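# Close and lock the second short end of a box

## Task

A cardboard box already has one short end shut and locked. Shut and lock the opposite short end with its corner flaps tucked inside. At the end both short ends must be locked, all four walls must be upright, and the box must sit with its base flat on the table. Then release everything and move the grippers away. Anything that stays in place only because the robot is holding it does not count.

## Robot and tools

Robot and frame. Two arms, left_arm and right_arm, each ending in a two-finger gripper. All poses share one scene frame: origin on the table surface midway between the arms, +z up, +x pointing out over the table, and left_arm on the +y side. The names do not refer to sides of any camera image. Each gripper has its own axes: the fingers point along its +z and close along its y. end_effector_position is the spot between the finger pads, roughly 1 cm short of the tips. Joint ranges (rad), base to gripper: waist -2.618 to 3.054, shoulder 0.000 to 3.142, elbow 0.000 to 3.142, wrist pitch -1.571 to 1.571, wrist yaw -1.571 to 1.571, wrist roll -2.094 to 2.094. Elbows stop just before full extension.

The 14-number row. Every moving command uses one row for both arms together: dx, dy, dz, rx, ry, rz, opening for left_arm, then the same seven for right_arm. All values lie in [-1, 1]. The first six per arm are an offset, not a pose, expressed in that gripper's own axes, measured from the gripper's pose in the most recent result that showed it (before any such result exists, and for the second or later call in a single reply, from where the arm actually is when the command begins). Scale: 1.0 equals 0.6 m of translation or 180 degrees of rotation; rx, ry, rz form a single rotation vector. opening is absolute, not an offset: +1 is fully open (0.094 m), -1 is shut. All zeros does not mean stay still; it pulls the arm back to the reference pose.

execute_actions. Argument actions is a list holding at most one item. An empty list just reports the state (with pictures). An action item is {"rows": [...], "steps": n}: 1 to 15 rows, steps up to 15 (default 15) and at least 10; each control step lasts 1/30 s and uses one row, the final row repeating if rows run out. Each row is measured from the same reference, not from the previous row. A wait item is {"steps": n} with n up to 300, counted from the previous result so your reply time is included. Optional pictures (boolean) requests camera images. A rejected call sends nothing.

Per-step clipping: the commanded pose is limited to 70 mm and 16 degrees from the measured pose, then damped inverse kinematics drives the joints, favouring position over orientation. Large offsets may need several actions; after an action the arm only continues to its last clipped pose, so compare the result pose and send the remainder. An action's result is captured 10 steps early; those remaining steps run while you compose the next reply, since the simulation keeps running as you think.

move. target is one 14-number row with the same offset rules. speed is the top path speed in m/s, 0.002 to 0.5, default 0.25; rotation is capped at twice that value in rad/s. Each gripper follows a straight line to its target, both finishing together, in 0.5 to 10 s (cut off at 10 s). It ignores obstacles and the other arm, takes the shorter rotation, sends the opening at the start, and may overshoot speed, lag or stray, especially near full reach. Faster contact hits harder; aiming deeper past a contact presses harder. The result has a move: line with the ending (done, off_target, moving, held, fault) and any limits (paced = the sent pose was clipped; held = some steps were blocked, after which the arm may jump fast), plus each gripper's distance from its target. Pictures come with it.

wait. seconds from 0 to 10; nothing new is commanded. Returns a normal result.

zoom_image. camera is one of cam_head_left, cam_head_right, cam_left_wrist, cam_right_wrist (each 504x504); region is [x0, y0, x1, y1] in pixels from the top-left, no larger than 504 by 504.

finished_scene. scene is the integer of the current scene; this is final and reports success. Always end with this tool rather than a plain reply.

Reading results. The state line gives each gripper's position (m) and quaternion wxyz; printed positions drift from truth more at long reach. grip_measured is finger opening on the command scale (Joint positions' last number per arm is metres), possibly off by about 1 mm per gripper. "pose unreachable" means the clearance check altered or blocked a command for the named arm; HELD flags steps where that happened. "Hand target" shows where the controller is currently driving each gripper. Joint torques include offsets, friction and noise. MOTOR HOT appears from 75 °C; at 90 °C that arm halts for 10 s; at 100 °C it goes limp and falls (OVER-TEMPERATURE FAULT). FAULT lines mark stops.

Practical advice. Arms usually end a centimetre or more low; to hold an arm steady, send a corrective offset in the first call of a reply and zeros after, raising the aim if it keeps sagging. To grip firmly, command about 0.03 below grip_measured; smaller margins grip lighter. Pads exert roughly 50 to 62 N, less on very thin material like cardboard under 2 mm. Held parts may be tugged briefly. Never let the arms collide or press each other, never push anything off the table, and avoid drops, slams and forceful shoves. Finish by opening the grippers and retracting so the box stays closed unaided.

Each tool is called after ">>>" by a JSON object that holds its "fn" and its "kwargs", one argument or row to a line.

## Session

I'll start by looking at the scene.

>>> {"fn": "execute_actions", "kwargs": {
  "actions": []
}}

Scene clock: 0.00 s of 5400.00 s.
left_arm: end_effector_position=(+0.4334, +0.3874, +0.0905) grip_measured=+1.000 end_effector_quat_wxyz=(+0.138, +0.667, +0.683, +0.265) | right_arm: end_effector_position=(+0.0626, +0.0525, +0.1764) grip_measured=+1.000 end_effector_quat_wxyz=(+0.263, -0.419, +0.818, +0.294)
Joint positions: left_arm=[-0.047  1.585  0.99  -0.375 -0.091  1.731  0.094] | right_arm=[ 1.473  1.152  0.866 -0.488  0.171  0.531  0.094]
Joint velocities: left_arm=[-0.002 -0.002 -0.002 -0.007 -0.022  0.037  0.   ] | right_arm=[-0.007  0.007 -0.007 -0.037 -0.022 -0.007  0.   ]
Joint torques (N m, as the arm reports them, + toward a larger angle): no reading
Motor temperatures (°C, as the motors report them): left_arm=[27 24 25 24 25 26] | right_arm=[25 25 24 27 27 24]
Hand target (left_arm): +0.433, +0.386, +0.093; +0.141, +0.666, +0.684, +0.263
Hand target (right_arm): +0.064, +0.054, +0.184; +0.271, -0.416, +0.814, +0.301

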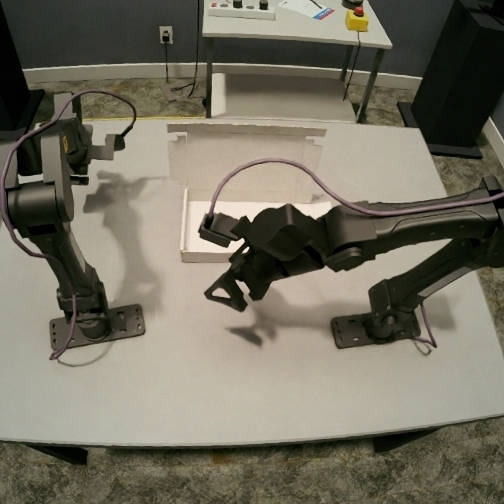

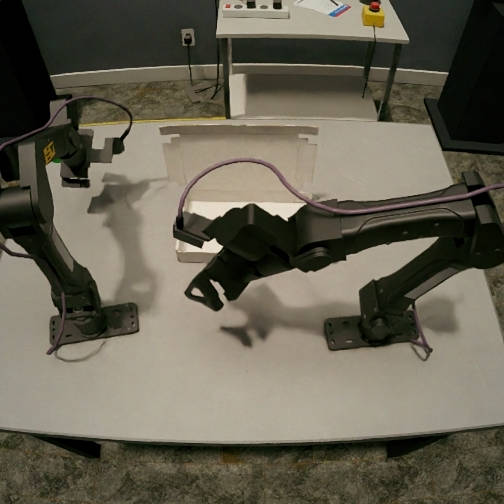

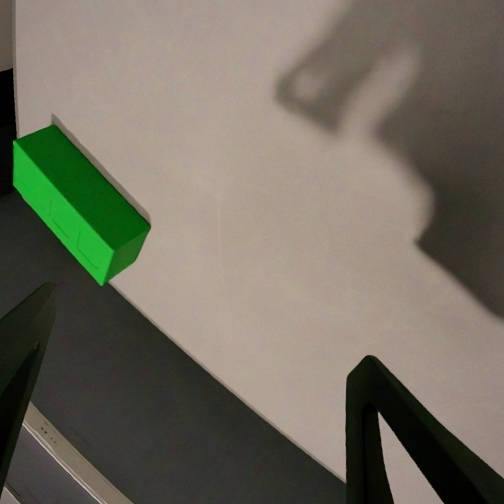

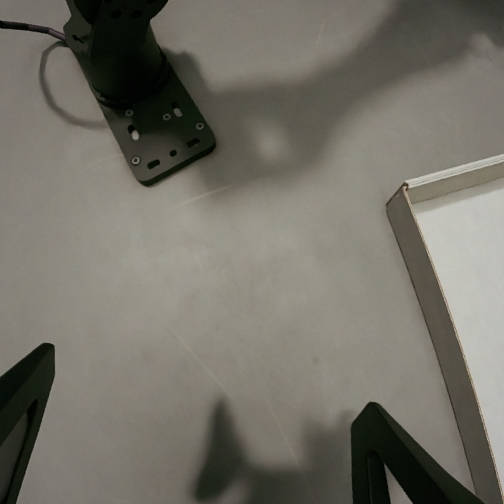

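>>> {"fn": "move", "kwargs": {
  "target": [0,0,0,0,0,0,1, 0.184,-0.522,-0.629,0.289,-0.047,0.184,1],
  "speed": 0.25
}}

Scene clock: 8.20 s of 5400.00 s.
left_arm: end_effector_position=(+0.4334, +0.3874, +0.0905) grip_measured=+1.000 end_effector_quat_wxyz=(+0.138, +0.667, +0.683, +0.265) | right_arm: end_effector_position=(+0.2009, -0.4249, +0.2690) grip_measured=+1.000 end_effector_quat_wxyz=(+0.367, +0.005, +0.930, +0.004)
Joint positions: left_arm=[-0.047  1.585  0.99  -0.375 -0.091  1.731  0.094] | right_arm=[-1.288  1.102  1.322 -1.478 -0.696 -1.087  0.094]
Joint velocities: left_arm=[-0.002 -0.012 -0.007  0.022  0.022  0.081  0.   ] | right_arm=[-0.007 -0.002 -0.017 -0.037 -0.037 -0.037  0.   ]
Joint torques (N m, as the arm reports them, + toward a larger angle): left_arm=[-0.02 -5.94  5.39  1.3  -0.05 -0.01] | right_arm=[-1.12 -0.36  8.82  0.96 -0.59 -0.08]
Motor temperatures (°C, as the motors report them): left_arm=[27 24 26 25 25 26] | right_arm=[25 25 25 28 27 24]
Hand target (left_arm): +0.433, +0.387, +0.091; +0.138, +0.667, +0.683, +0.265
Hand target (right_arm): +0.203, -0.425, +0.279; +0.379, +0.002, +0.925, +0.004
Off the commanded pose (left_arm): 0.000 m, 0 deg.
Off the commanded pose (right_arm): 0.012 m, 2 deg.
Kept back: nothing.
After step 90, 1.20 s passed at rest.
move: off_target (right_arm); limits=paced

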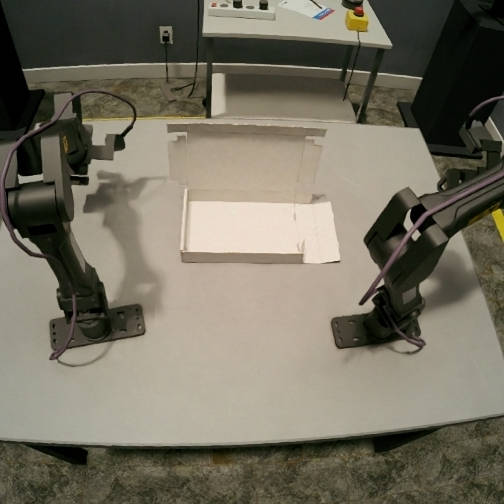

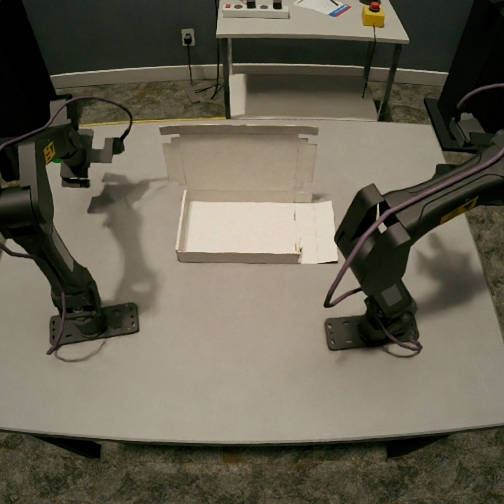

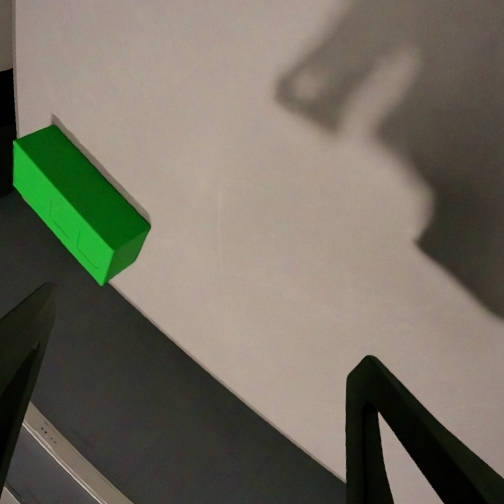

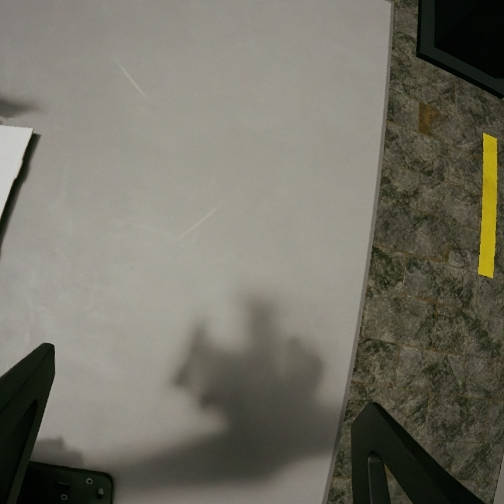

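>>> {"fn": "zoom_image", "kwargs": {
  "camera": "cam_head_left",
  "region": [150, 110, 360, 280]
}}

>>> {"fn": "zoom_image", "kwargs": {
  "camera": "cam_head_right",
  "region": [270, 170, 350, 280]
}}

Region (150, 110, 360, 280) of cam_head_left's 504x504 image, scaled by 2.400, with more detail than that image has; it fills the top 408 rows of this view, and the rest is white.

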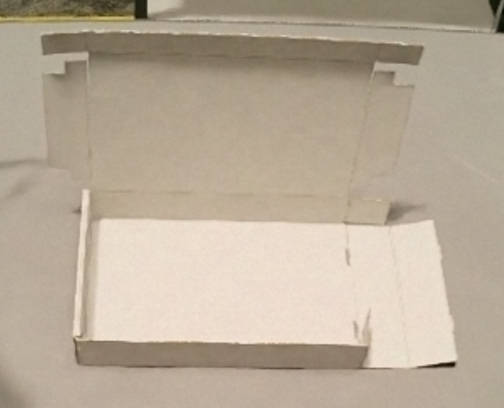

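Region (270, 170, 350, 280) of cam_head_right's 504x504 image, scaled by 4.582, with more detail than that image has; it fills the left 367 columns of this view, and the rest is white.

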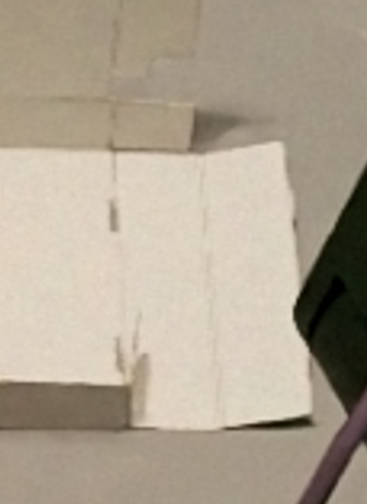

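>>> {"fn": "move", "kwargs": {
  "target": [0,0,0,0,0,0,1, -0.035,0.375,-0.038,0,0.128,0,1],
  "speed": 0.25
}}

Scene clock: 11.50 s of 5400.00 s.
left_arm: end_effector_position=(+0.4334, +0.3874, +0.0905) grip_measured=+1.000 end_effector_quat_wxyz=(+0.138, +0.667, +0.683, +0.265) | right_arm: end_effector_position=(+0.2050, -0.1936, +0.2942) grip_measured=+1.000 end_effector_quat_wxyz=(+0.242, -0.011, +0.968, +0.062)
Joint positions: left_arm=[-0.047  1.585  0.99  -0.375 -0.091  1.731  0.094] | right_arm=[ 0.557  1.074  1.531 -1.553  0.178  0.569  0.094]
Joint velocities: left_arm=[-0.012 -0.012  0.012 -0.037 -0.051 -0.007  0.   ] | right_arm=[-0.002  0.002 -0.002 -0.066 -0.022  0.11   0.   ]
Joint torques (N m, as the arm reports them, + toward a larger angle): left_arm=[-0.02 -5.94  5.4   1.3  -0.06 -0.01] | right_arm=[ 1.11 -0.95  7.49  1.4   0.18  0.03]
Motor temperatures (°C, as the motors report them): left_arm=[27 24 26 26 25 26] | right_arm=[25 25 25 28 27 24]
Hand target (left_arm): +0.433, +0.387, +0.091; +0.138, +0.667, +0.683, +0.265
Hand target (right_arm): +0.205, -0.194, +0.302; +0.255, -0.008, +0.965, +0.066
Off the commanded pose (left_arm): 0.000 m, 0 deg.
Off the commanded pose (right_arm): 0.011 m, 10 deg.
joint sent to its limit (right arm) — the command would take joint 4 (wrist pitch) past its lower limit, so that joint was sent only as far as its limit.
Kept back: nothing.
move: off_target (right_arm); limits=paced

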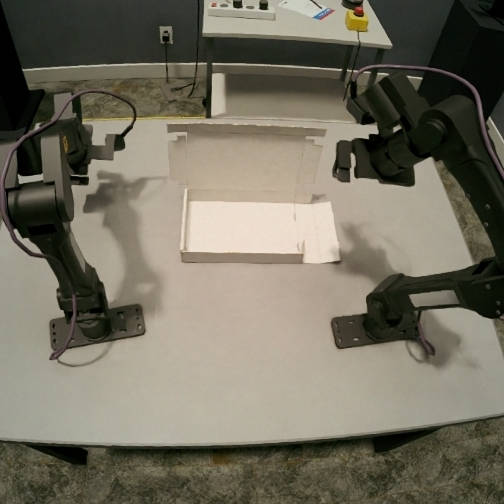

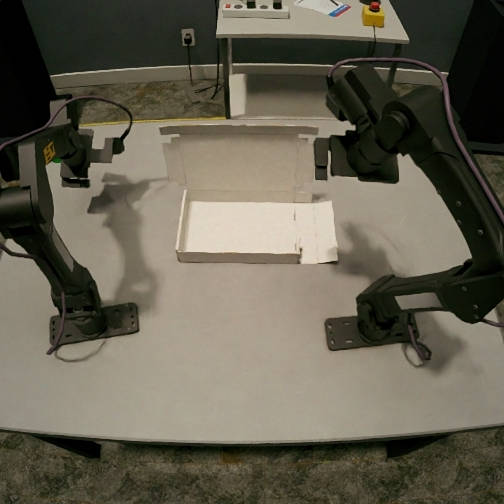

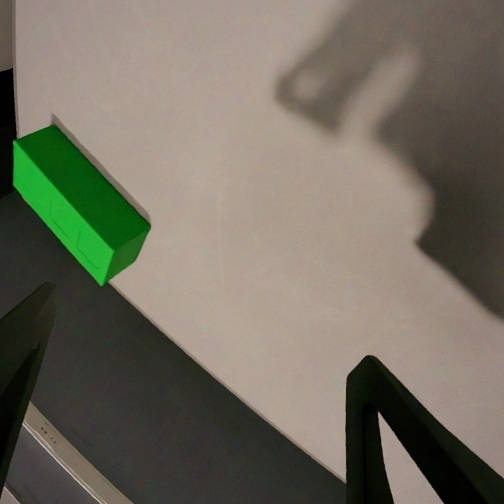

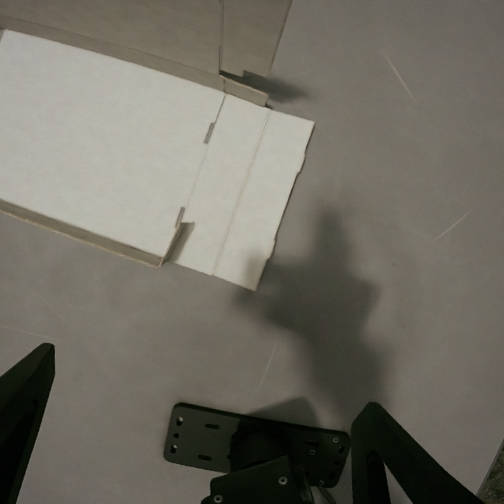

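>>> {"fn": "move", "kwargs": {
  "target": [-0.368,-0.264,-0.329,0.189,0.0985,-0.476,1, 0.094,-0.2117,0.386,0.040,0.156,0.007,-1],
  "speed": 0.2
}}

Scene clock: 24.57 s of 5400.00 s.
left_arm: end_effector_position=(+0.2070, +0.1476, +0.1125) grip_measured=+1.000 end_effector_quat_wxyz=(-0.015, -0.002, +0.999, +0.029) | right_arm: end_effector_position=(+0.2681, -0.2885, +0.0533) grip_measured=-0.992 end_effector_quat_wxyz=(-0.001, -0.001, +1.000, -0.000)
Joint positions: left_arm=[-0.99   1.478  1.154 -1.309 -0.019 -0.793  0.094] | right_arm=[-0.086  1.508  0.944 -1.009  0.    -0.012  0.   ]
Joint velocities: left_arm=[-0.002 -0.012 -0.012 -0.007 -0.022 -0.022  0.   ] | right_arm=[ 0.012 -0.007  0.007  0.051 -0.051 -0.007 -0.001]
Joint torques (N m, as the arm reports them, + toward a larger angle): left_arm=[-0.92 -6.21  6.45  0.21 -0.03 -0.07] | right_arm=[-0.99 -4.51  4.69  0.65  0.02 -0.1 ]
Motor temperatures (°C, as the motors report them): left_arm=[27 25 26 26 25 26] | right_arm=[25 25 25 28 27 24]
Hand target (left_arm): +0.208, +0.143, +0.125; +0.000, -0.003, +1.000, +0.014
Hand target (right_arm): +0.267, -0.292, +0.048; -0.002, -0.001, +1.000, -0.001
Off the commanded pose (left_arm): 0.019 m, 4 deg.
Off the commanded pose (right_arm): 0.004 m, 0 deg.
Kept back: nothing.
After step 90, 5.37 s passed at rest.
move: off_target (left_arm)

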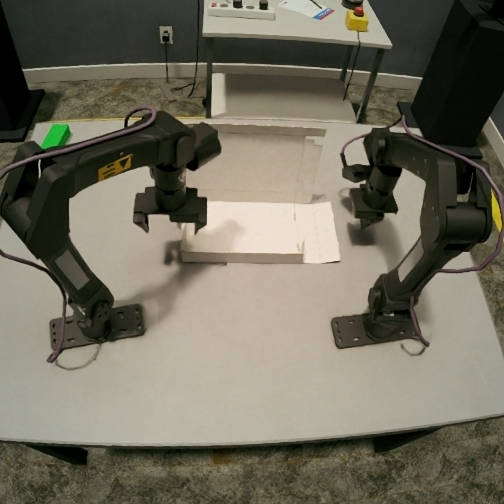

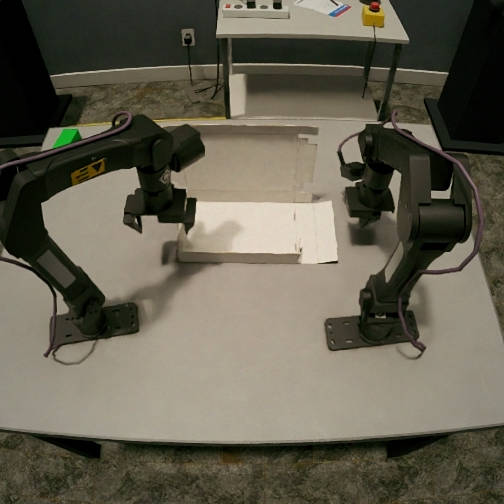

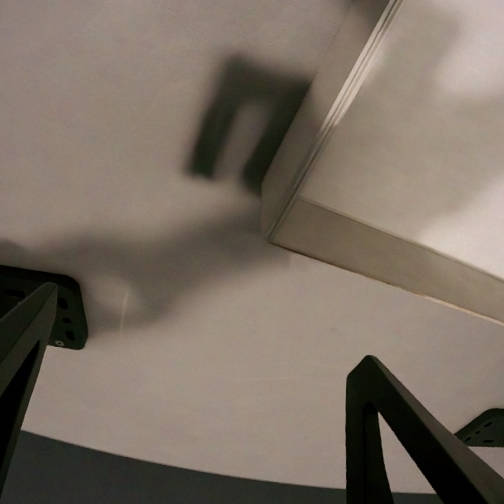

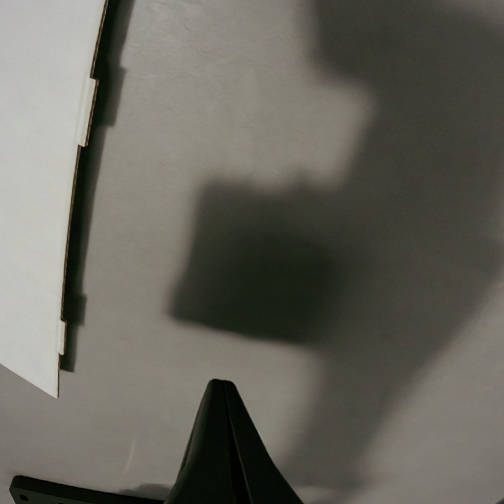

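>>> {"fn": "zoom_image", "kwargs": {
  "camera": "cam_head_left",
  "region": [280, 170, 400, 280]
}}

>>> {"fn": "zoom_image", "kwargs": {
  "camera": "cam_head_left",
  "region": [120, 170, 240, 280]
}}

Region (280, 170, 400, 280) of cam_head_left's 504x504 image, scaled by 4.200, with more detail than that image has; it fills the top 462 rows of this view, and the rest is white.

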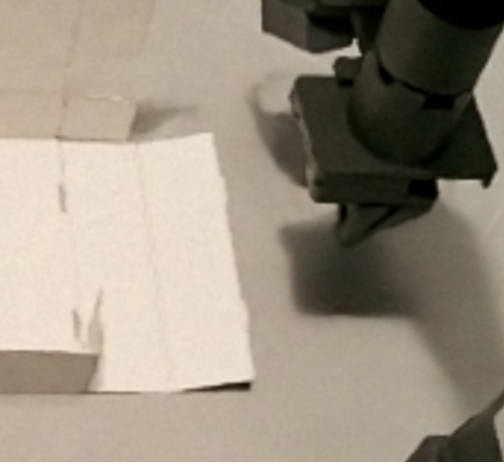

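Region (120, 170, 240, 280) of cam_head_left's 504x504 image, scaled by 4.200, with more detail than that image has; it fills the top 462 rows of this view, and the rest is white.

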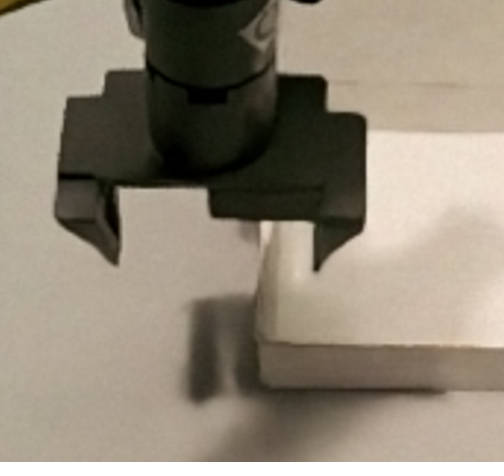

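>>> {"fn": "move", "kwargs": {
  "target": [-0.0485,-0.0297,0.0595,0.0185,-0.0095,0.001,0.2, -0.237,0.0475,-0.045,-0.25,0,0,-1],
  "speed": 0.15
}}

Scene clock: 31.53 s of 5400.00 s.
left_arm: end_effector_position=(+0.2359, +0.1272, +0.0835) grip_measured=+0.202 end_effector_quat_wxyz=(+0.009, +0.000, +1.000, -0.010) | right_arm: end_effector_position=(+0.4006, -0.2561, +0.0714) grip_measured=-0.992 end_effector_quat_wxyz=(-0.023, +0.006, +0.927, +0.375)
Joint positions: left_arm=[-0.953  1.544  1.102 -1.103  0.003 -0.75   0.056] | right_arm=[-0.318  2.171  1.652 -1.326 -0.729 -0.333  0.   ]
Joint velocities: left_arm=[-0.017 -0.002  0.007 -0.007 -0.125 -0.081 -0.   ] | right_arm=[ 0.002  0.007 -0.002 -0.066 -0.051 -0.037  0.   ]
Joint torques (N m, as the arm reports them, + toward a larger angle): left_arm=[ 0.81 -3.75  3.72  0.54 -0.01  0.05] | right_arm=[-1.06 -9.58  8.46 -0.01 -0.57 -0.2 ]
Motor temperatures (°C, as the motors report them): left_arm=[27 25 26 26 25 26] | right_arm=[25 25 26 28 27 24]
Hand target (left_arm): +0.235, +0.132, +0.075; -0.001, -0.001, +1.000, -0.001
Hand target (right_arm): +0.409, -0.259, +0.078; -0.004, -0.001, +0.924, +0.383
Off the commanded pose (left_arm): 0.010 m, 2 deg.
Off the commanded pose (right_arm): 0.013 m, 3 deg.
Kept back: nothing.
After step 90, 0.77 s passed at rest.
move: off_target (right_arm)

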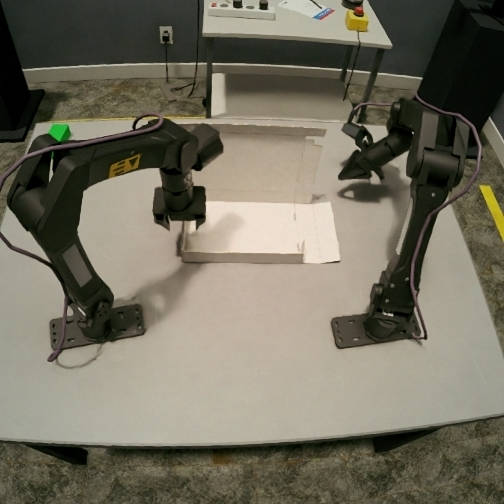

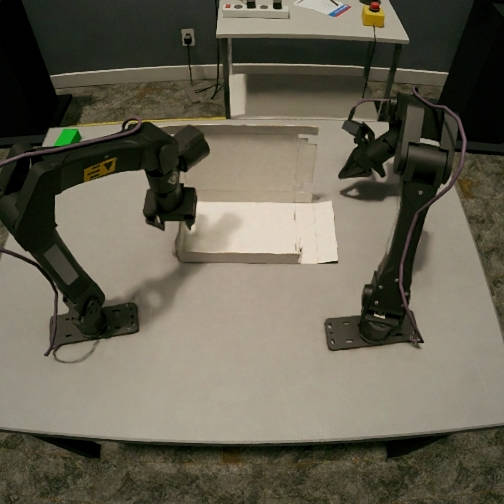

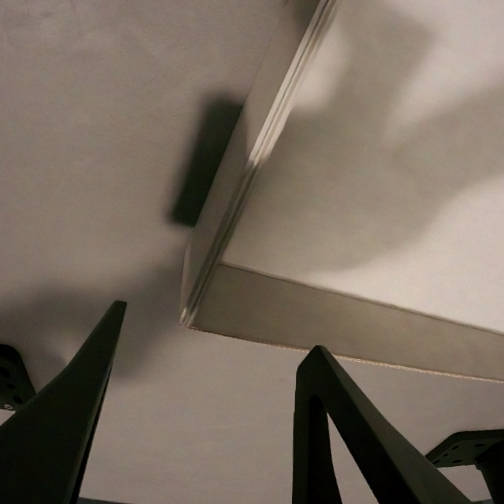

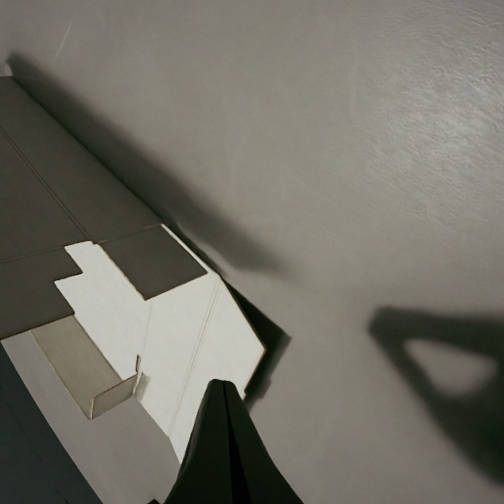

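>>> {"fn": "move", "kwargs": {
  "target": [0.0015,0.0117,0.087,0,0,0,0.2, 0.006,0.034,0.111,0,0,0,-1],
  "speed": 0.08
}}

Scene clock: 34.40 s of 5400.00 s.
left_arm: end_effector_position=(+0.2372, +0.1287, +0.0384) grip_measured=+0.202 end_effector_quat_wxyz=(+0.016, +0.001, +1.000, -0.017) | right_arm: end_effector_position=(+0.3951, -0.1999, +0.0325) grip_measured=-0.992 end_effector_quat_wxyz=(-0.033, +0.012, +0.930, +0.366)
Joint positions: left_arm=[-0.945  1.577  0.946 -0.894  0.004 -0.739  0.056] | right_arm=[-0.169  2.146  1.462 -1.045 -0.739 -0.128  0.   ]
Joint velocities: left_arm=[-0.012 -0.017 -0.007 -0.066  0.022 -0.066 -0.001] | right_arm=[ 0.002 -0.012 -0.002  0.066 -0.066  0.095  0.001]
Joint torques (N m, as the arm reports them, + toward a larger angle): left_arm=[ 0.81 -3.96  3.7   0.57 -0.01  0.07] | right_arm=[  0.64 -11.49   3.82   0.42  -0.57  -0.03]
Motor temperatures (°C, as the motors report them): left_arm=[27 25 26 26 25 26] | right_arm=[25 26 26 28 27 24]
Hand target (left_arm): +0.236, +0.134, +0.032; +0.008, +0.000, +1.000, -0.010
Hand target (right_arm): +0.395, -0.195, +0.038; -0.022, +0.006, +0.927, +0.374
Off the commanded pose (left_arm): 0.009 m, 1 deg.
Off the commanded pose (right_arm): 0.007 m, 2 deg.
Kept back: nothing.
move: done

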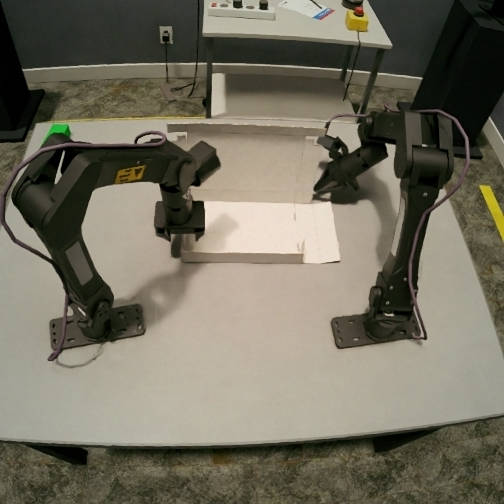

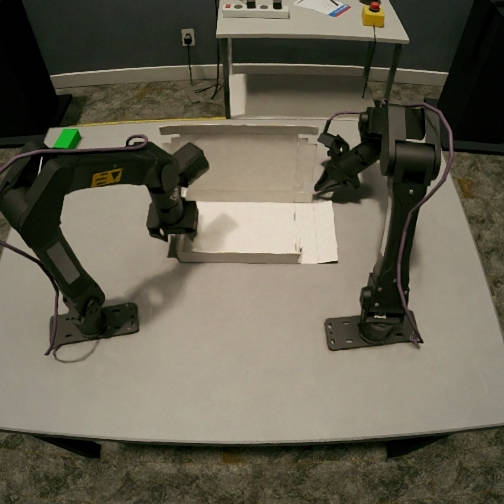

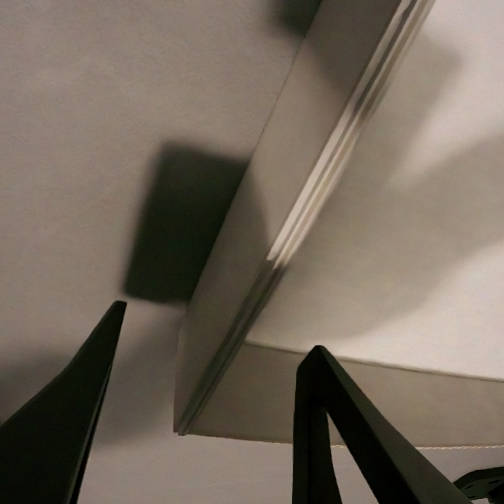

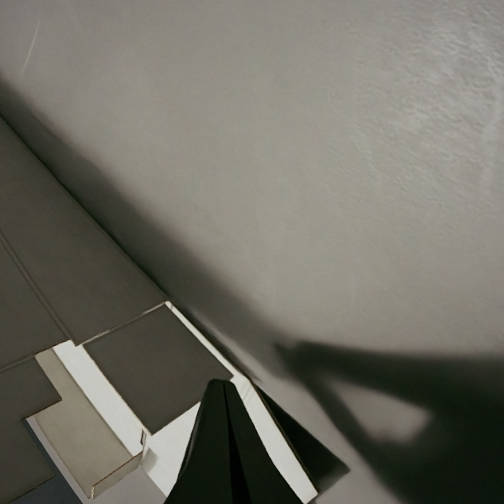

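>>> {"fn": "zoom_image", "kwargs": {
  "camera": "cam_head_left",
  "region": [280, 120, 380, 220]
}}

Region (280, 120, 380, 220) of cam_head_left's 504x504 image, scaled by 5.040, with more detail than that image has.

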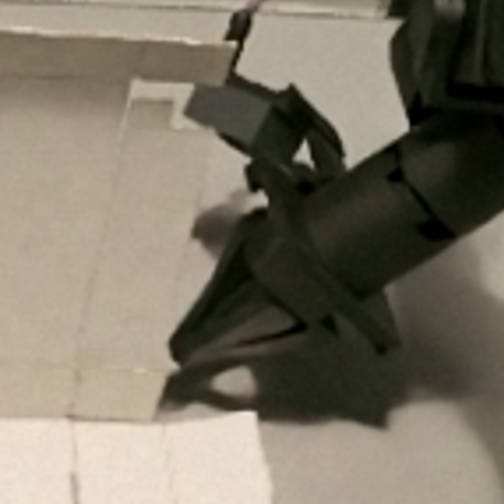

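>>> {"fn": "move", "kwargs": {
  "target": [0,-0.003,0.02,0,0,0,0.2, 0.01,0.03,0.018,-0.03,0,0,-1],
  "speed": 0.05
}}

>>> {"fn": "execute_actions", "kwargs": {
  "actions": [
    {"rows": [[0,0,0,0,0,0,-0.2,0,0,0,0,0,0,-1],[0,0,0,0,0,0,-0.4,0,0,0,0,0,0,-1],[0,0,0,0,0,0,-0.55,0,0,0,0,0,0,-1],[0,0,0,0,0,0,-0.65,0,0,0,0,0,0,-1],[0,0,0,0,0,0,-0.72,0,0,0,0,0,0,-1],[0,0,0,0,0,0,-0.76,0,0,0,0,0,0,-1],[0,0,0,0,0,0,-0.8,0,0,0,0,0,0,-1],[0,0,0,0,0,0,-0.83,0,0,0,0,0,0,-1],[0,0,0,0,0,0,-0.86,0,0,0,0,0,0,-1]], "steps": 15}
  ]
}}

>>> {"fn": "wait", "kwargs": {
  "seconds": 0.5
}}

Scene clock: 38.33 s of 5400.00 s.
left_arm: end_effector_position=(+0.2447, +0.1219, +0.0391) grip_measured=+0.202 end_effector_quat_wxyz=(+0.031, +0.001, +0.999, -0.031) | right_arm: end_effector_position=(+0.3905, -0.1862, +0.0343) grip_measured=-0.992 end_effector_quat_wxyz=(-0.040, +0.020, +0.916, +0.399)
Joint positions: left_arm=[-0.945  1.577  0.946 -0.853  0.004 -0.739  0.056] | right_arm=[-0.158  2.146  1.429 -1.023 -0.811 -0.11   0.   ]
Joint velocities: left_arm=[-0.002 -0.012 -0.007  0.066 -0.022  0.007  0.   ] | right_arm=[-0.007  0.002 -0.002  0.11   0.051  0.022  0.001]
Joint torques (N m, as the arm reports them, + toward a larger angle): left_arm=[-0.45 -3.33  3.13  0.62 -0.01 -0.06] | right_arm=[  0.85 -10.91   3.81   0.38  -0.65  -0.01]
Motor temperatures (°C, as the motors report them): left_arm=[27 25 26 25 25 26] | right_arm=[25 26 26 28 27 24]
Hand target (left_arm): +0.237, +0.127, +0.027; +0.016, +0.001, +1.000, -0.017
Hand target (right_arm): +0.389, -0.180, +0.037; -0.034, +0.013, +0.912, +0.409
Off the commanded pose (left_arm): 0.015 m, 2 deg.
Off the commanded pose (right_arm): 0.007 m, 2 deg.
Kept back: nothing.
move: off_target (left_arm)

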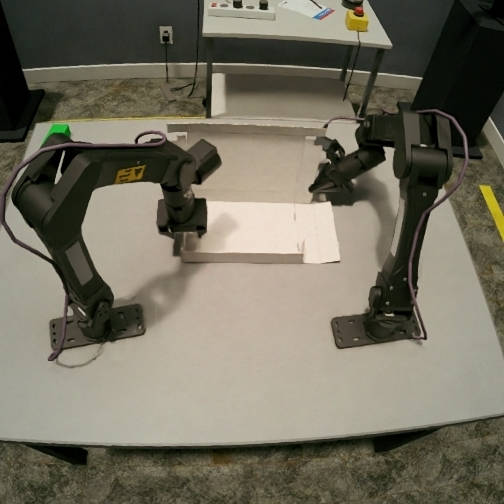

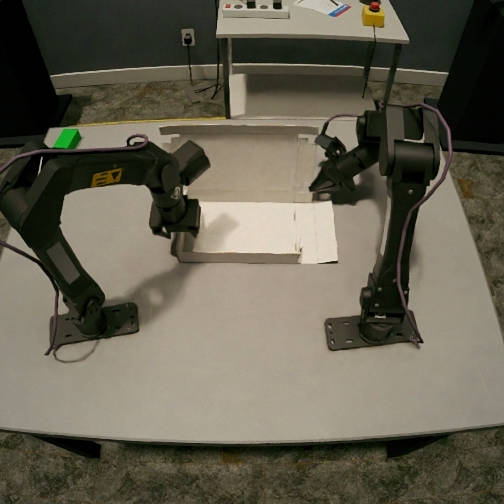

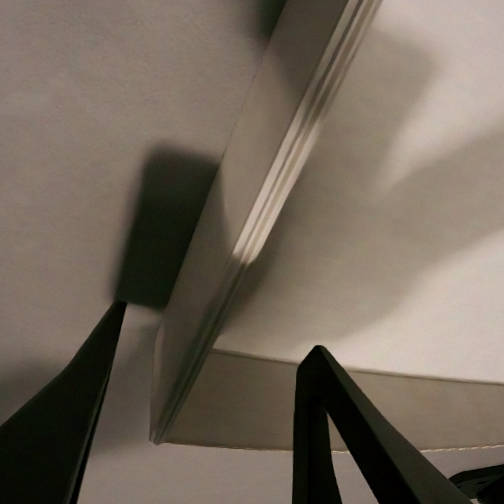

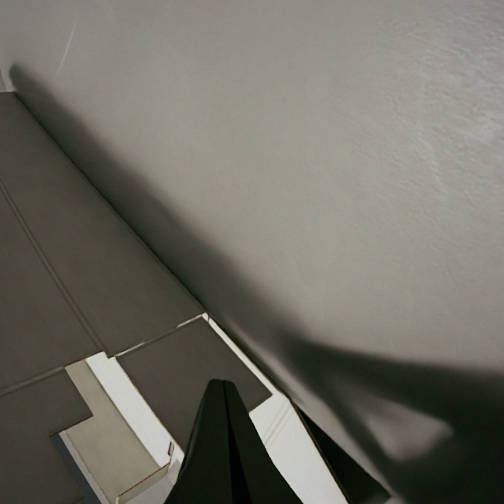

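Scene clock: 38.50 s of 5400.00 s.
left_arm: end_effector_position=(+0.2446, +0.1218, +0.0391) grip_measured=-0.682 end_effector_quat_wxyz=(+0.031, +0.001, +0.999, -0.031) | right_arm: end_effector_position=(+0.3904, -0.1870, +0.0335) grip_measured=-0.992 end_effector_quat_wxyz=(-0.040, +0.020, +0.917, +0.395)
Joint positions: left_arm=[-0.945  1.577  0.946 -0.853  0.004 -0.739  0.015] | right_arm=[-0.158  2.146  1.429 -1.023 -0.804 -0.109  0.   ]
Joint velocities: left_arm=[ 0.002 -0.022 -0.002 -0.095  0.081  0.007 -0.073] | right_arm=[-0.007  0.012 -0.007 -0.051  0.051  0.022  0.001]
Joint torques (N m, as the arm reports them, + toward a larger angle): left_arm=[ 0.11 -4.94  4.47  0.53  0.01 -0.01] | right_arm=[ 0.12 -9.53  5.88  0.19 -0.53 -0.03]
Motor temperatures (°C, as the motors report them): left_arm=[27 25 26 25 25 26] | right_arm=[25 26 26 28 27 24]
Steps of this call (steps 1 to 5: the first 5 steps of this action). Readings (end_effector_position):
1: left_arm (+0.2447, +0.1219, +0.0391) | right_arm (+0.3905, -0.1864, +0.0342)
2: left_arm (+0.2446, +0.1218, +0.0391) | right_arm (+0.3905, -0.1866, +0.0339)
4: left_arm (+0.2446, +0.1218, +0.0391) | right_arm (+0.3904, -0.1870, +0.0336)
5: the state above

Scene clock: 39.33 s of 5400.00 s.
left_arm: end_effector_position=(+0.2446, +0.1218, +0.0391) grip_measured=-0.858 end_effector_quat_wxyz=(+0.031, +0.001, +0.999, -0.031) | right_arm: end_effector_position=(+0.3902, -0.1875, +0.0330) grip_measured=-0.992 end_effector_quat_wxyz=(-0.040, +0.020, +0.918, +0.394)
Joint positions: left_arm=[-0.945  1.577  0.946 -0.853  0.004 -0.739  0.007] | right_arm=[-0.158  2.146  1.429 -1.023 -0.8   -0.108  0.   ]
Joint velocities: left_arm=[-0.002 -0.012 -0.022 -0.051  0.022 -0.037  0.001] | right_arm=[ 0.012 -0.022  0.002  0.022 -0.037 -0.022 -0.   ]
Joint torques (N m, as the arm reports them, + toward a larger angle): left_arm=[-0.02 -5.07  4.67  0.55 -0.01 -0.01] | right_arm=[-0.01 -9.7   5.55  0.18 -0.49 -0.04]
Motor temperatures (°C, as the motors report them): left_arm=[27 25 26 25 25 26] | right_arm=[25 26 25 28 27 24]
Hand target (left_arm): +0.245, +0.122, +0.039; +0.031, +0.001, +0.999, -0.031
Hand target (right_arm): +0.391, -0.186, +0.034; -0.040, +0.020, +0.916, +0.399
Off the commanded pose (left_arm): 0.000 m, 0 deg.
Off the commanded pose (right_arm): 0.002 m, 1 deg.
Kept back: nothing.
Steps of this call (steps 1 to 10: the last 10 steps of your previous action; steps 11 to 25: nothing new was sent). Readings (end_effector_position):
1: left_arm (+0.2446, +0.1218, +0.0391) | right_arm (+0.3903, -0.1871, +0.0334)
2: left_arm (+0.2446, +0.1218, +0.0391) | right_arm (+0.3903, -0.1872, +0.0333)
4: left_arm (+0.2446, +0.1218, +0.0391) | right_arm (+0.3903, -0.1873, +0.0332)
8: left_arm (+0.2446, +0.1218, +0.0391) | right_arm (+0.3903, -0.1875, +0.0330)
25: the state above

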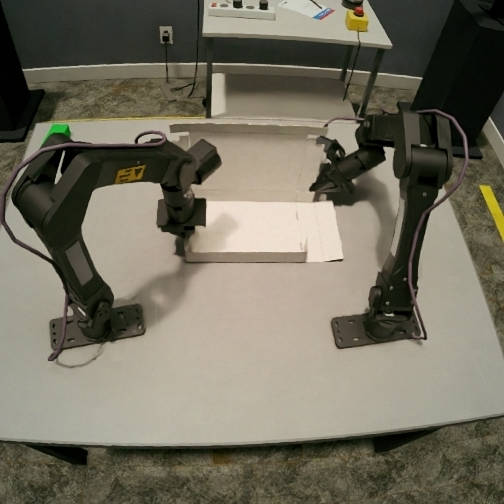

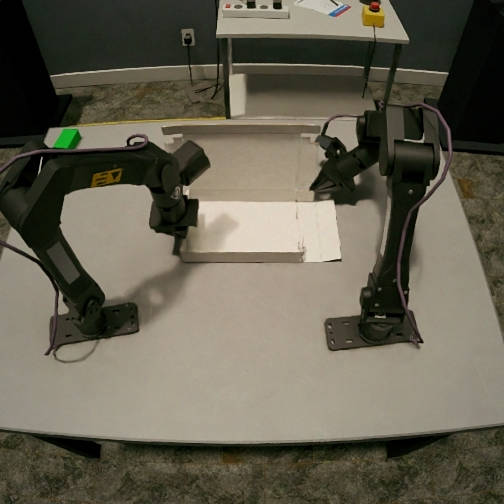

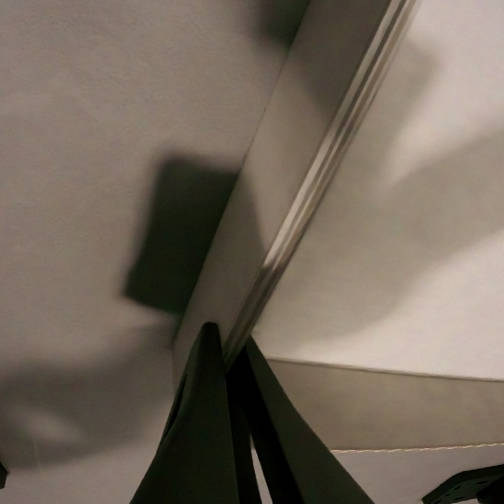

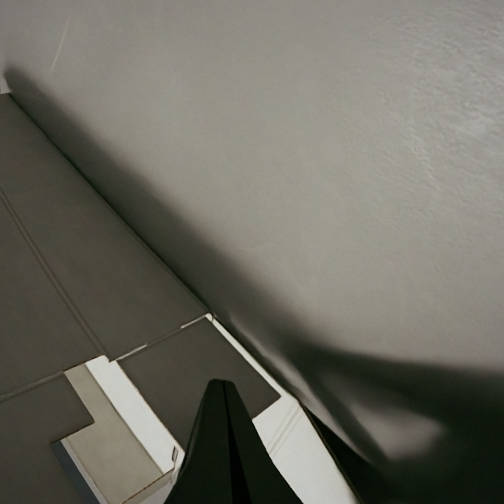

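>>> {"fn": "execute_actions", "kwargs": {
  "actions": [
    {"rows": [[0,0,0,0,0,0,-0.88,0,0,0,0,0,0,-1],[0,0,0,0,0,0,-0.89,0,0,0,0,0,0,-1],[0,0,0,0,0,0,-0.9,0,0,0,0,0,0,-1],[0,0,0,0,0,0,-0.91,0,0,0,0,0,0,-1],[0,0,0,0,0,0,-0.92,0,0,0,0,0,0,-1]], "steps": 15}
  ]
}}

>>> {"fn": "execute_actions", "kwargs": {
  "actions": [
    {"steps": 15}
  ]
}}

Scene clock: 39.93 s of 5400.00 s.
left_arm: end_effector_position=(+0.2446, +0.1218, +0.0391) grip_measured=-0.903 end_effector_quat_wxyz=(+0.031, +0.001, +0.999, -0.031) | right_arm: end_effector_position=(+0.3900, -0.1884, +0.0321) grip_measured=-0.992 end_effector_quat_wxyz=(-0.041, +0.020, +0.920, +0.390)
Joint positions: left_arm=[-0.945  1.577  0.946 -0.853  0.004 -0.739  0.005] | right_arm=[-0.158  2.146  1.429 -1.023 -0.793 -0.107  0.   ]
Joint velocities: left_arm=[ 0.012 -0.012  0.012 -0.022 -0.007  0.037 -0.005] | right_arm=[ 0.007  0.012 -0.012 -0.051 -0.022  0.051 -0.   ]
Joint torques (N m, as the arm reports them, + toward a larger angle): left_arm=[-0.04 -5.08  4.66  0.56  0.03 -0.01] | right_arm=[ 0.06 -9.68  5.47  0.21 -0.43 -0.06]
Motor temperatures (°C, as the motors report them): left_arm=[27 25 26 25 25 26] | right_arm=[25 26 25 28 27 24]
Steps of this call (steps 1 to 13: nothing new was sent; steps 14 to 18: the first 5 steps of this action). Readings (end_effector_position):
14: left_arm (+0.2446, +0.1218, +0.0391) | right_arm (+0.3902, -0.1877, +0.0328)
15: left_arm (+0.2446, +0.1218, +0.0391) | right_arm (+0.3901, -0.1879, +0.0325)
17: left_arm (+0.2446, +0.1218, +0.0391) | right_arm (+0.3900, -0.1883, +0.0322)
18: the state above

Scene clock: 40.43 s of 5400.00 s.
left_arm: end_effector_position=(+0.2446, +0.1218, +0.0391) grip_measured=-0.905 end_effector_quat_wxyz=(+0.031, +0.001, +0.999, -0.031) | right_arm: end_effector_position=(+0.3899, -0.1888, +0.0316) grip_measured=-0.992 end_effector_quat_wxyz=(-0.041, +0.021, +0.920, +0.389)
Joint positions: left_arm=[-0.945  1.577  0.946 -0.853  0.004 -0.739  0.004] | right_arm=[-0.158  2.146  1.429 -1.023 -0.789 -0.107  0.   ]
Joint velocities: left_arm=[-0.007  0.012  0.012 -0.022 -0.007  0.022  0.001] | right_arm=[-0.007  0.002 -0.002  0.11   0.022 -0.037  0.   ]
Joint torques (N m, as the arm reports them, + toward a larger angle): left_arm=[-0.03 -5.06  4.66  0.55 -0.01 -0.01] | right_arm=[-0.14 -9.56  5.61  0.19 -0.47 -0.02]
Motor temperatures (°C, as the motors report them): left_arm=[27 25 26 25 25 26] | right_arm=[25 26 25 28 27 24]
Hand target (left_arm): +0.245, +0.122, +0.039; +0.031, +0.001, +0.999, -0.031
Hand target (right_arm): +0.390, -0.188, +0.033; -0.040, +0.020, +0.918, +0.394
Off the commanded pose (left_arm): 0.000 m, 0 deg.
Off the commanded pose (right_arm): 0.002 m, 1 deg.
Kept back: nothing.
Steps of this call (steps 1 to 10: the last 10 steps of your previous action; steps 11 to 15: nothing new was sent). Readings (end_effector_position):
1: left_arm (+0.2446, +0.1218, +0.0391) | right_arm (+0.3900, -0.1885, +0.0320)
2: left_arm (+0.2446, +0.1218, +0.0391) | right_arm (+0.3900, -0.1886, +0.0319)
4: left_arm (+0.2446, +0.1218, +0.0391) | right_arm (+0.3899, -0.1887, +0.0318)
8: left_arm (+0.2446, +0.1218, +0.0391) | right_arm (+0.3899, -0.1888, +0.0317)
15: the state above

>>> {"fn": "move", "kwargs": {
  "target": [0,0,0,0,0,0,-0.935, 0.0755,0.012,0.0107,-0.01,0,0,-1],
  "speed": 0.04
}}

Scene clock: 42.67 s of 5400.00 s.
left_arm: end_effector_position=(+0.2436, +0.1228, +0.0390) grip_measured=-0.916 end_effector_quat_wxyz=(+0.029, +0.006, +0.999, -0.029) | right_arm: end_effector_position=(+0.3487, -0.1848, +0.0321) grip_measured=-0.992 end_effector_quat_wxyz=(-0.045, +0.024, +0.919, +0.391)
Joint positions: left_arm=[-0.945  1.577  0.946 -0.858  0.004 -0.731  0.004] | right_arm=[-0.158  2.012  1.216 -0.948 -0.795 -0.101  0.   ]
Joint velocities: left_arm=[ 0.007  0.002 -0.002  0.022  0.037  0.051  0.001] | right_arm=[-0.007  0.007 -0.007 -0.022 -0.066  0.022  0.   ]
Joint torques (N m, as the arm reports them, + toward a larger angle): left_arm=[-0.02 -5.05  4.65  0.59 -0.01 -0.09] | right_arm=[ 0.59 -9.62  3.49  0.25 -0.63 -0.01]
Motor temperatures (°C, as the motors report them): left_arm=[27 25 26 25 25 26] | right_arm=[25 27 25 28 27 24]
Hand target (left_arm): +0.245, +0.122, +0.039; +0.031, +0.001, +0.999, -0.031
Hand target (right_arm): +0.345, -0.179, +0.037; -0.041, +0.021, +0.914, +0.403
Off the commanded pose (left_arm): 0.001 m, 1 deg.
Off the commanded pose (right_arm): 0.008 m, 2 deg.
Kept back: nothing.
move: done

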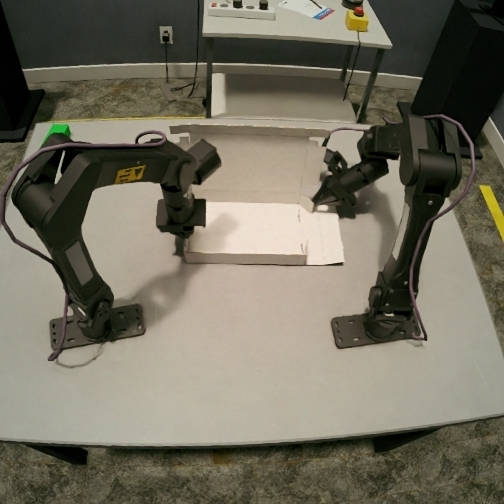

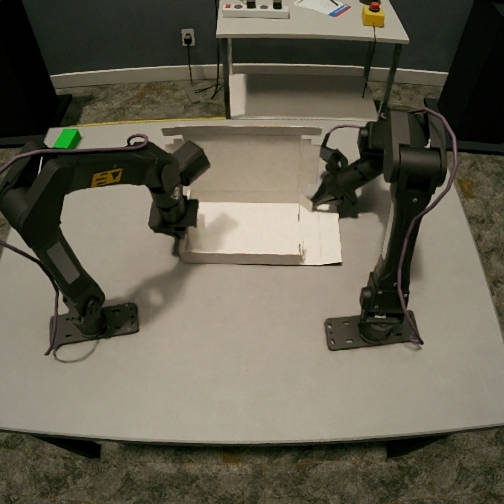

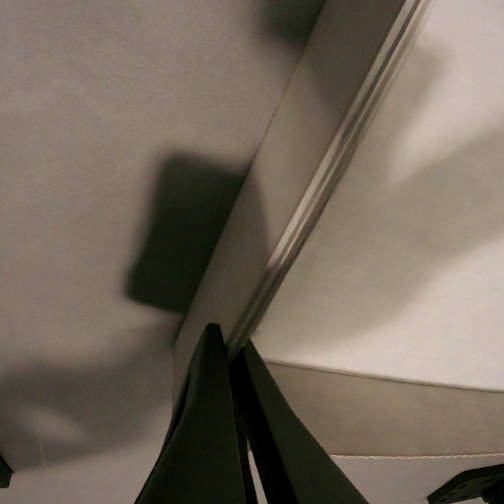

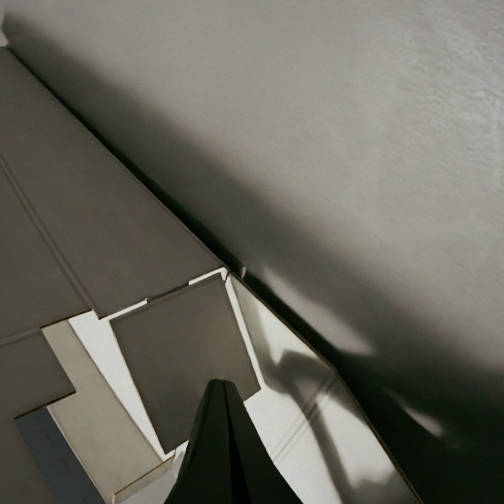

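>>> {"fn": "move", "kwargs": {
  "target": [0,0,0,0,0,0,-0.945, 0.036,0.034,0.028,0,0,0,-1],
  "speed": 0.04
}}

Scene clock: 44.20 s of 5400.00 s.
left_arm: end_effector_position=(+0.2424, +0.1240, +0.0388) grip_measured=-0.916 end_effector_quat_wxyz=(+0.027, +0.009, +0.999, -0.026) | right_arm: end_effector_position=(+0.3329, -0.1664, +0.0335) grip_measured=-0.992 end_effector_quat_wxyz=(-0.045, +0.031, +0.923, +0.380)
Joint positions: left_arm=[-0.945  1.577  0.946 -0.865  0.004 -0.725  0.004] | right_arm=[-0.095  1.93   1.118 -0.861 -0.781  0.007  0.   ]
Joint velocities: left_arm=[-0.002  0.007 -0.002 -0.066  0.022 -0.066  0.   ] | right_arm=[-0.007 -0.007 -0.012  0.022 -0.051  0.037 -0.001]
Joint torques (N m, as the arm reports them, + toward a larger angle): left_arm=[-0.02 -5.04  4.65  0.58  0.   -0.07] | right_arm=[ 1.23 -9.32  3.67  0.45 -0.68 -0.01]
Motor temperatures (°C, as the motors report them): left_arm=[27 25 26 25 25 26] | right_arm=[25 27 25 28 27 24]
Hand target (left_arm): +0.244, +0.123, +0.039; +0.029, +0.006, +0.999, -0.029
Hand target (right_arm): +0.328, -0.159, +0.037; -0.045, +0.024, +0.919, +0.391
Off the commanded pose (left_arm): 0.002 m, 1 deg.
Off the commanded pose (right_arm): 0.010 m, 2 deg.
Kept back: nothing.
move: done

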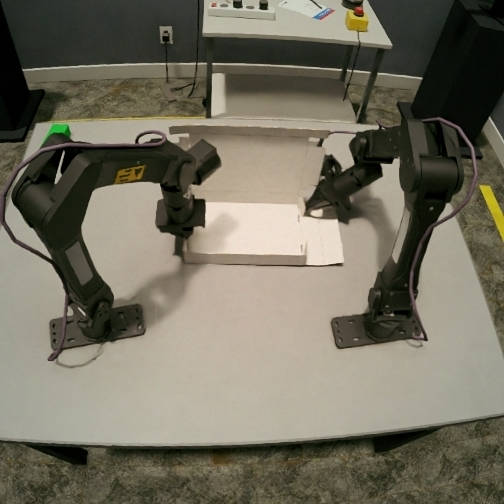

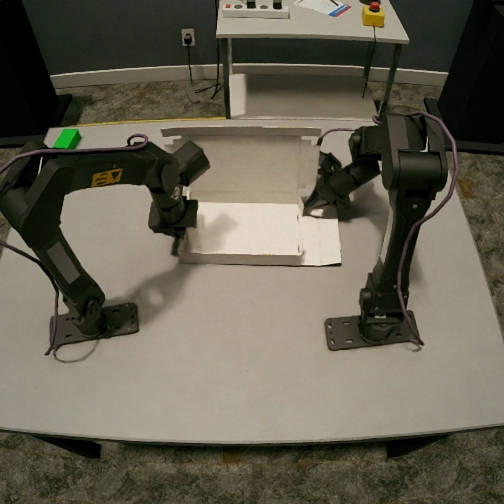

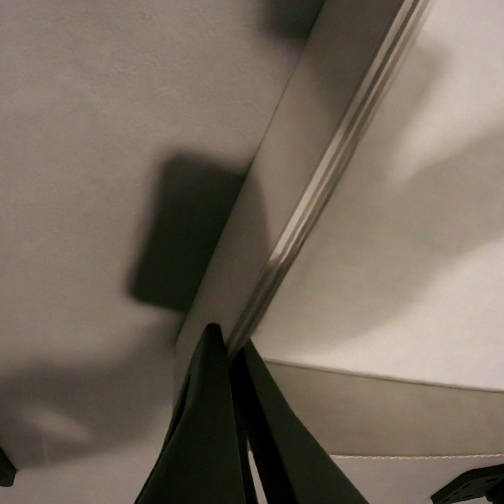

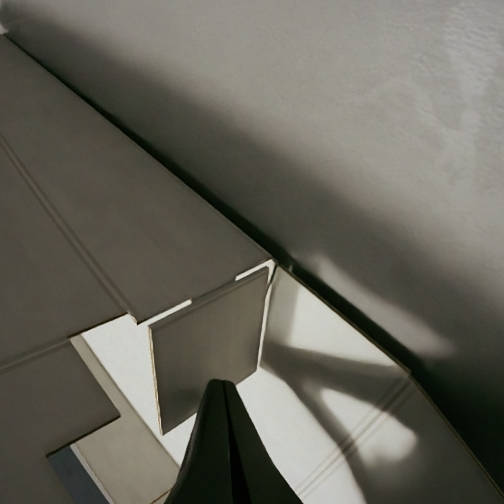

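>>> {"fn": "zoom_image", "kwargs": {
  "camera": "cam_head_left",
  "region": [270, 130, 380, 270]
}}

Region (270, 130, 380, 270) of cam_head_left's 504x504 image, scaled by 3.600, with more detail than that image has; it fills the left 396 columns of this view, and the rest is white.

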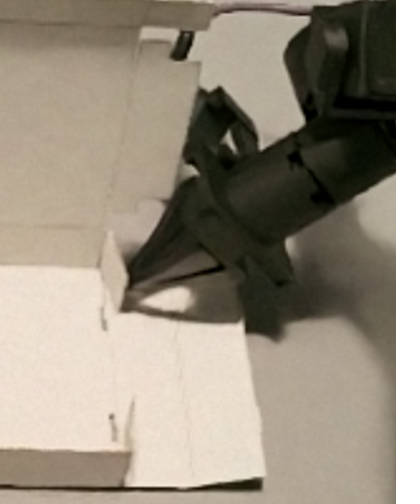

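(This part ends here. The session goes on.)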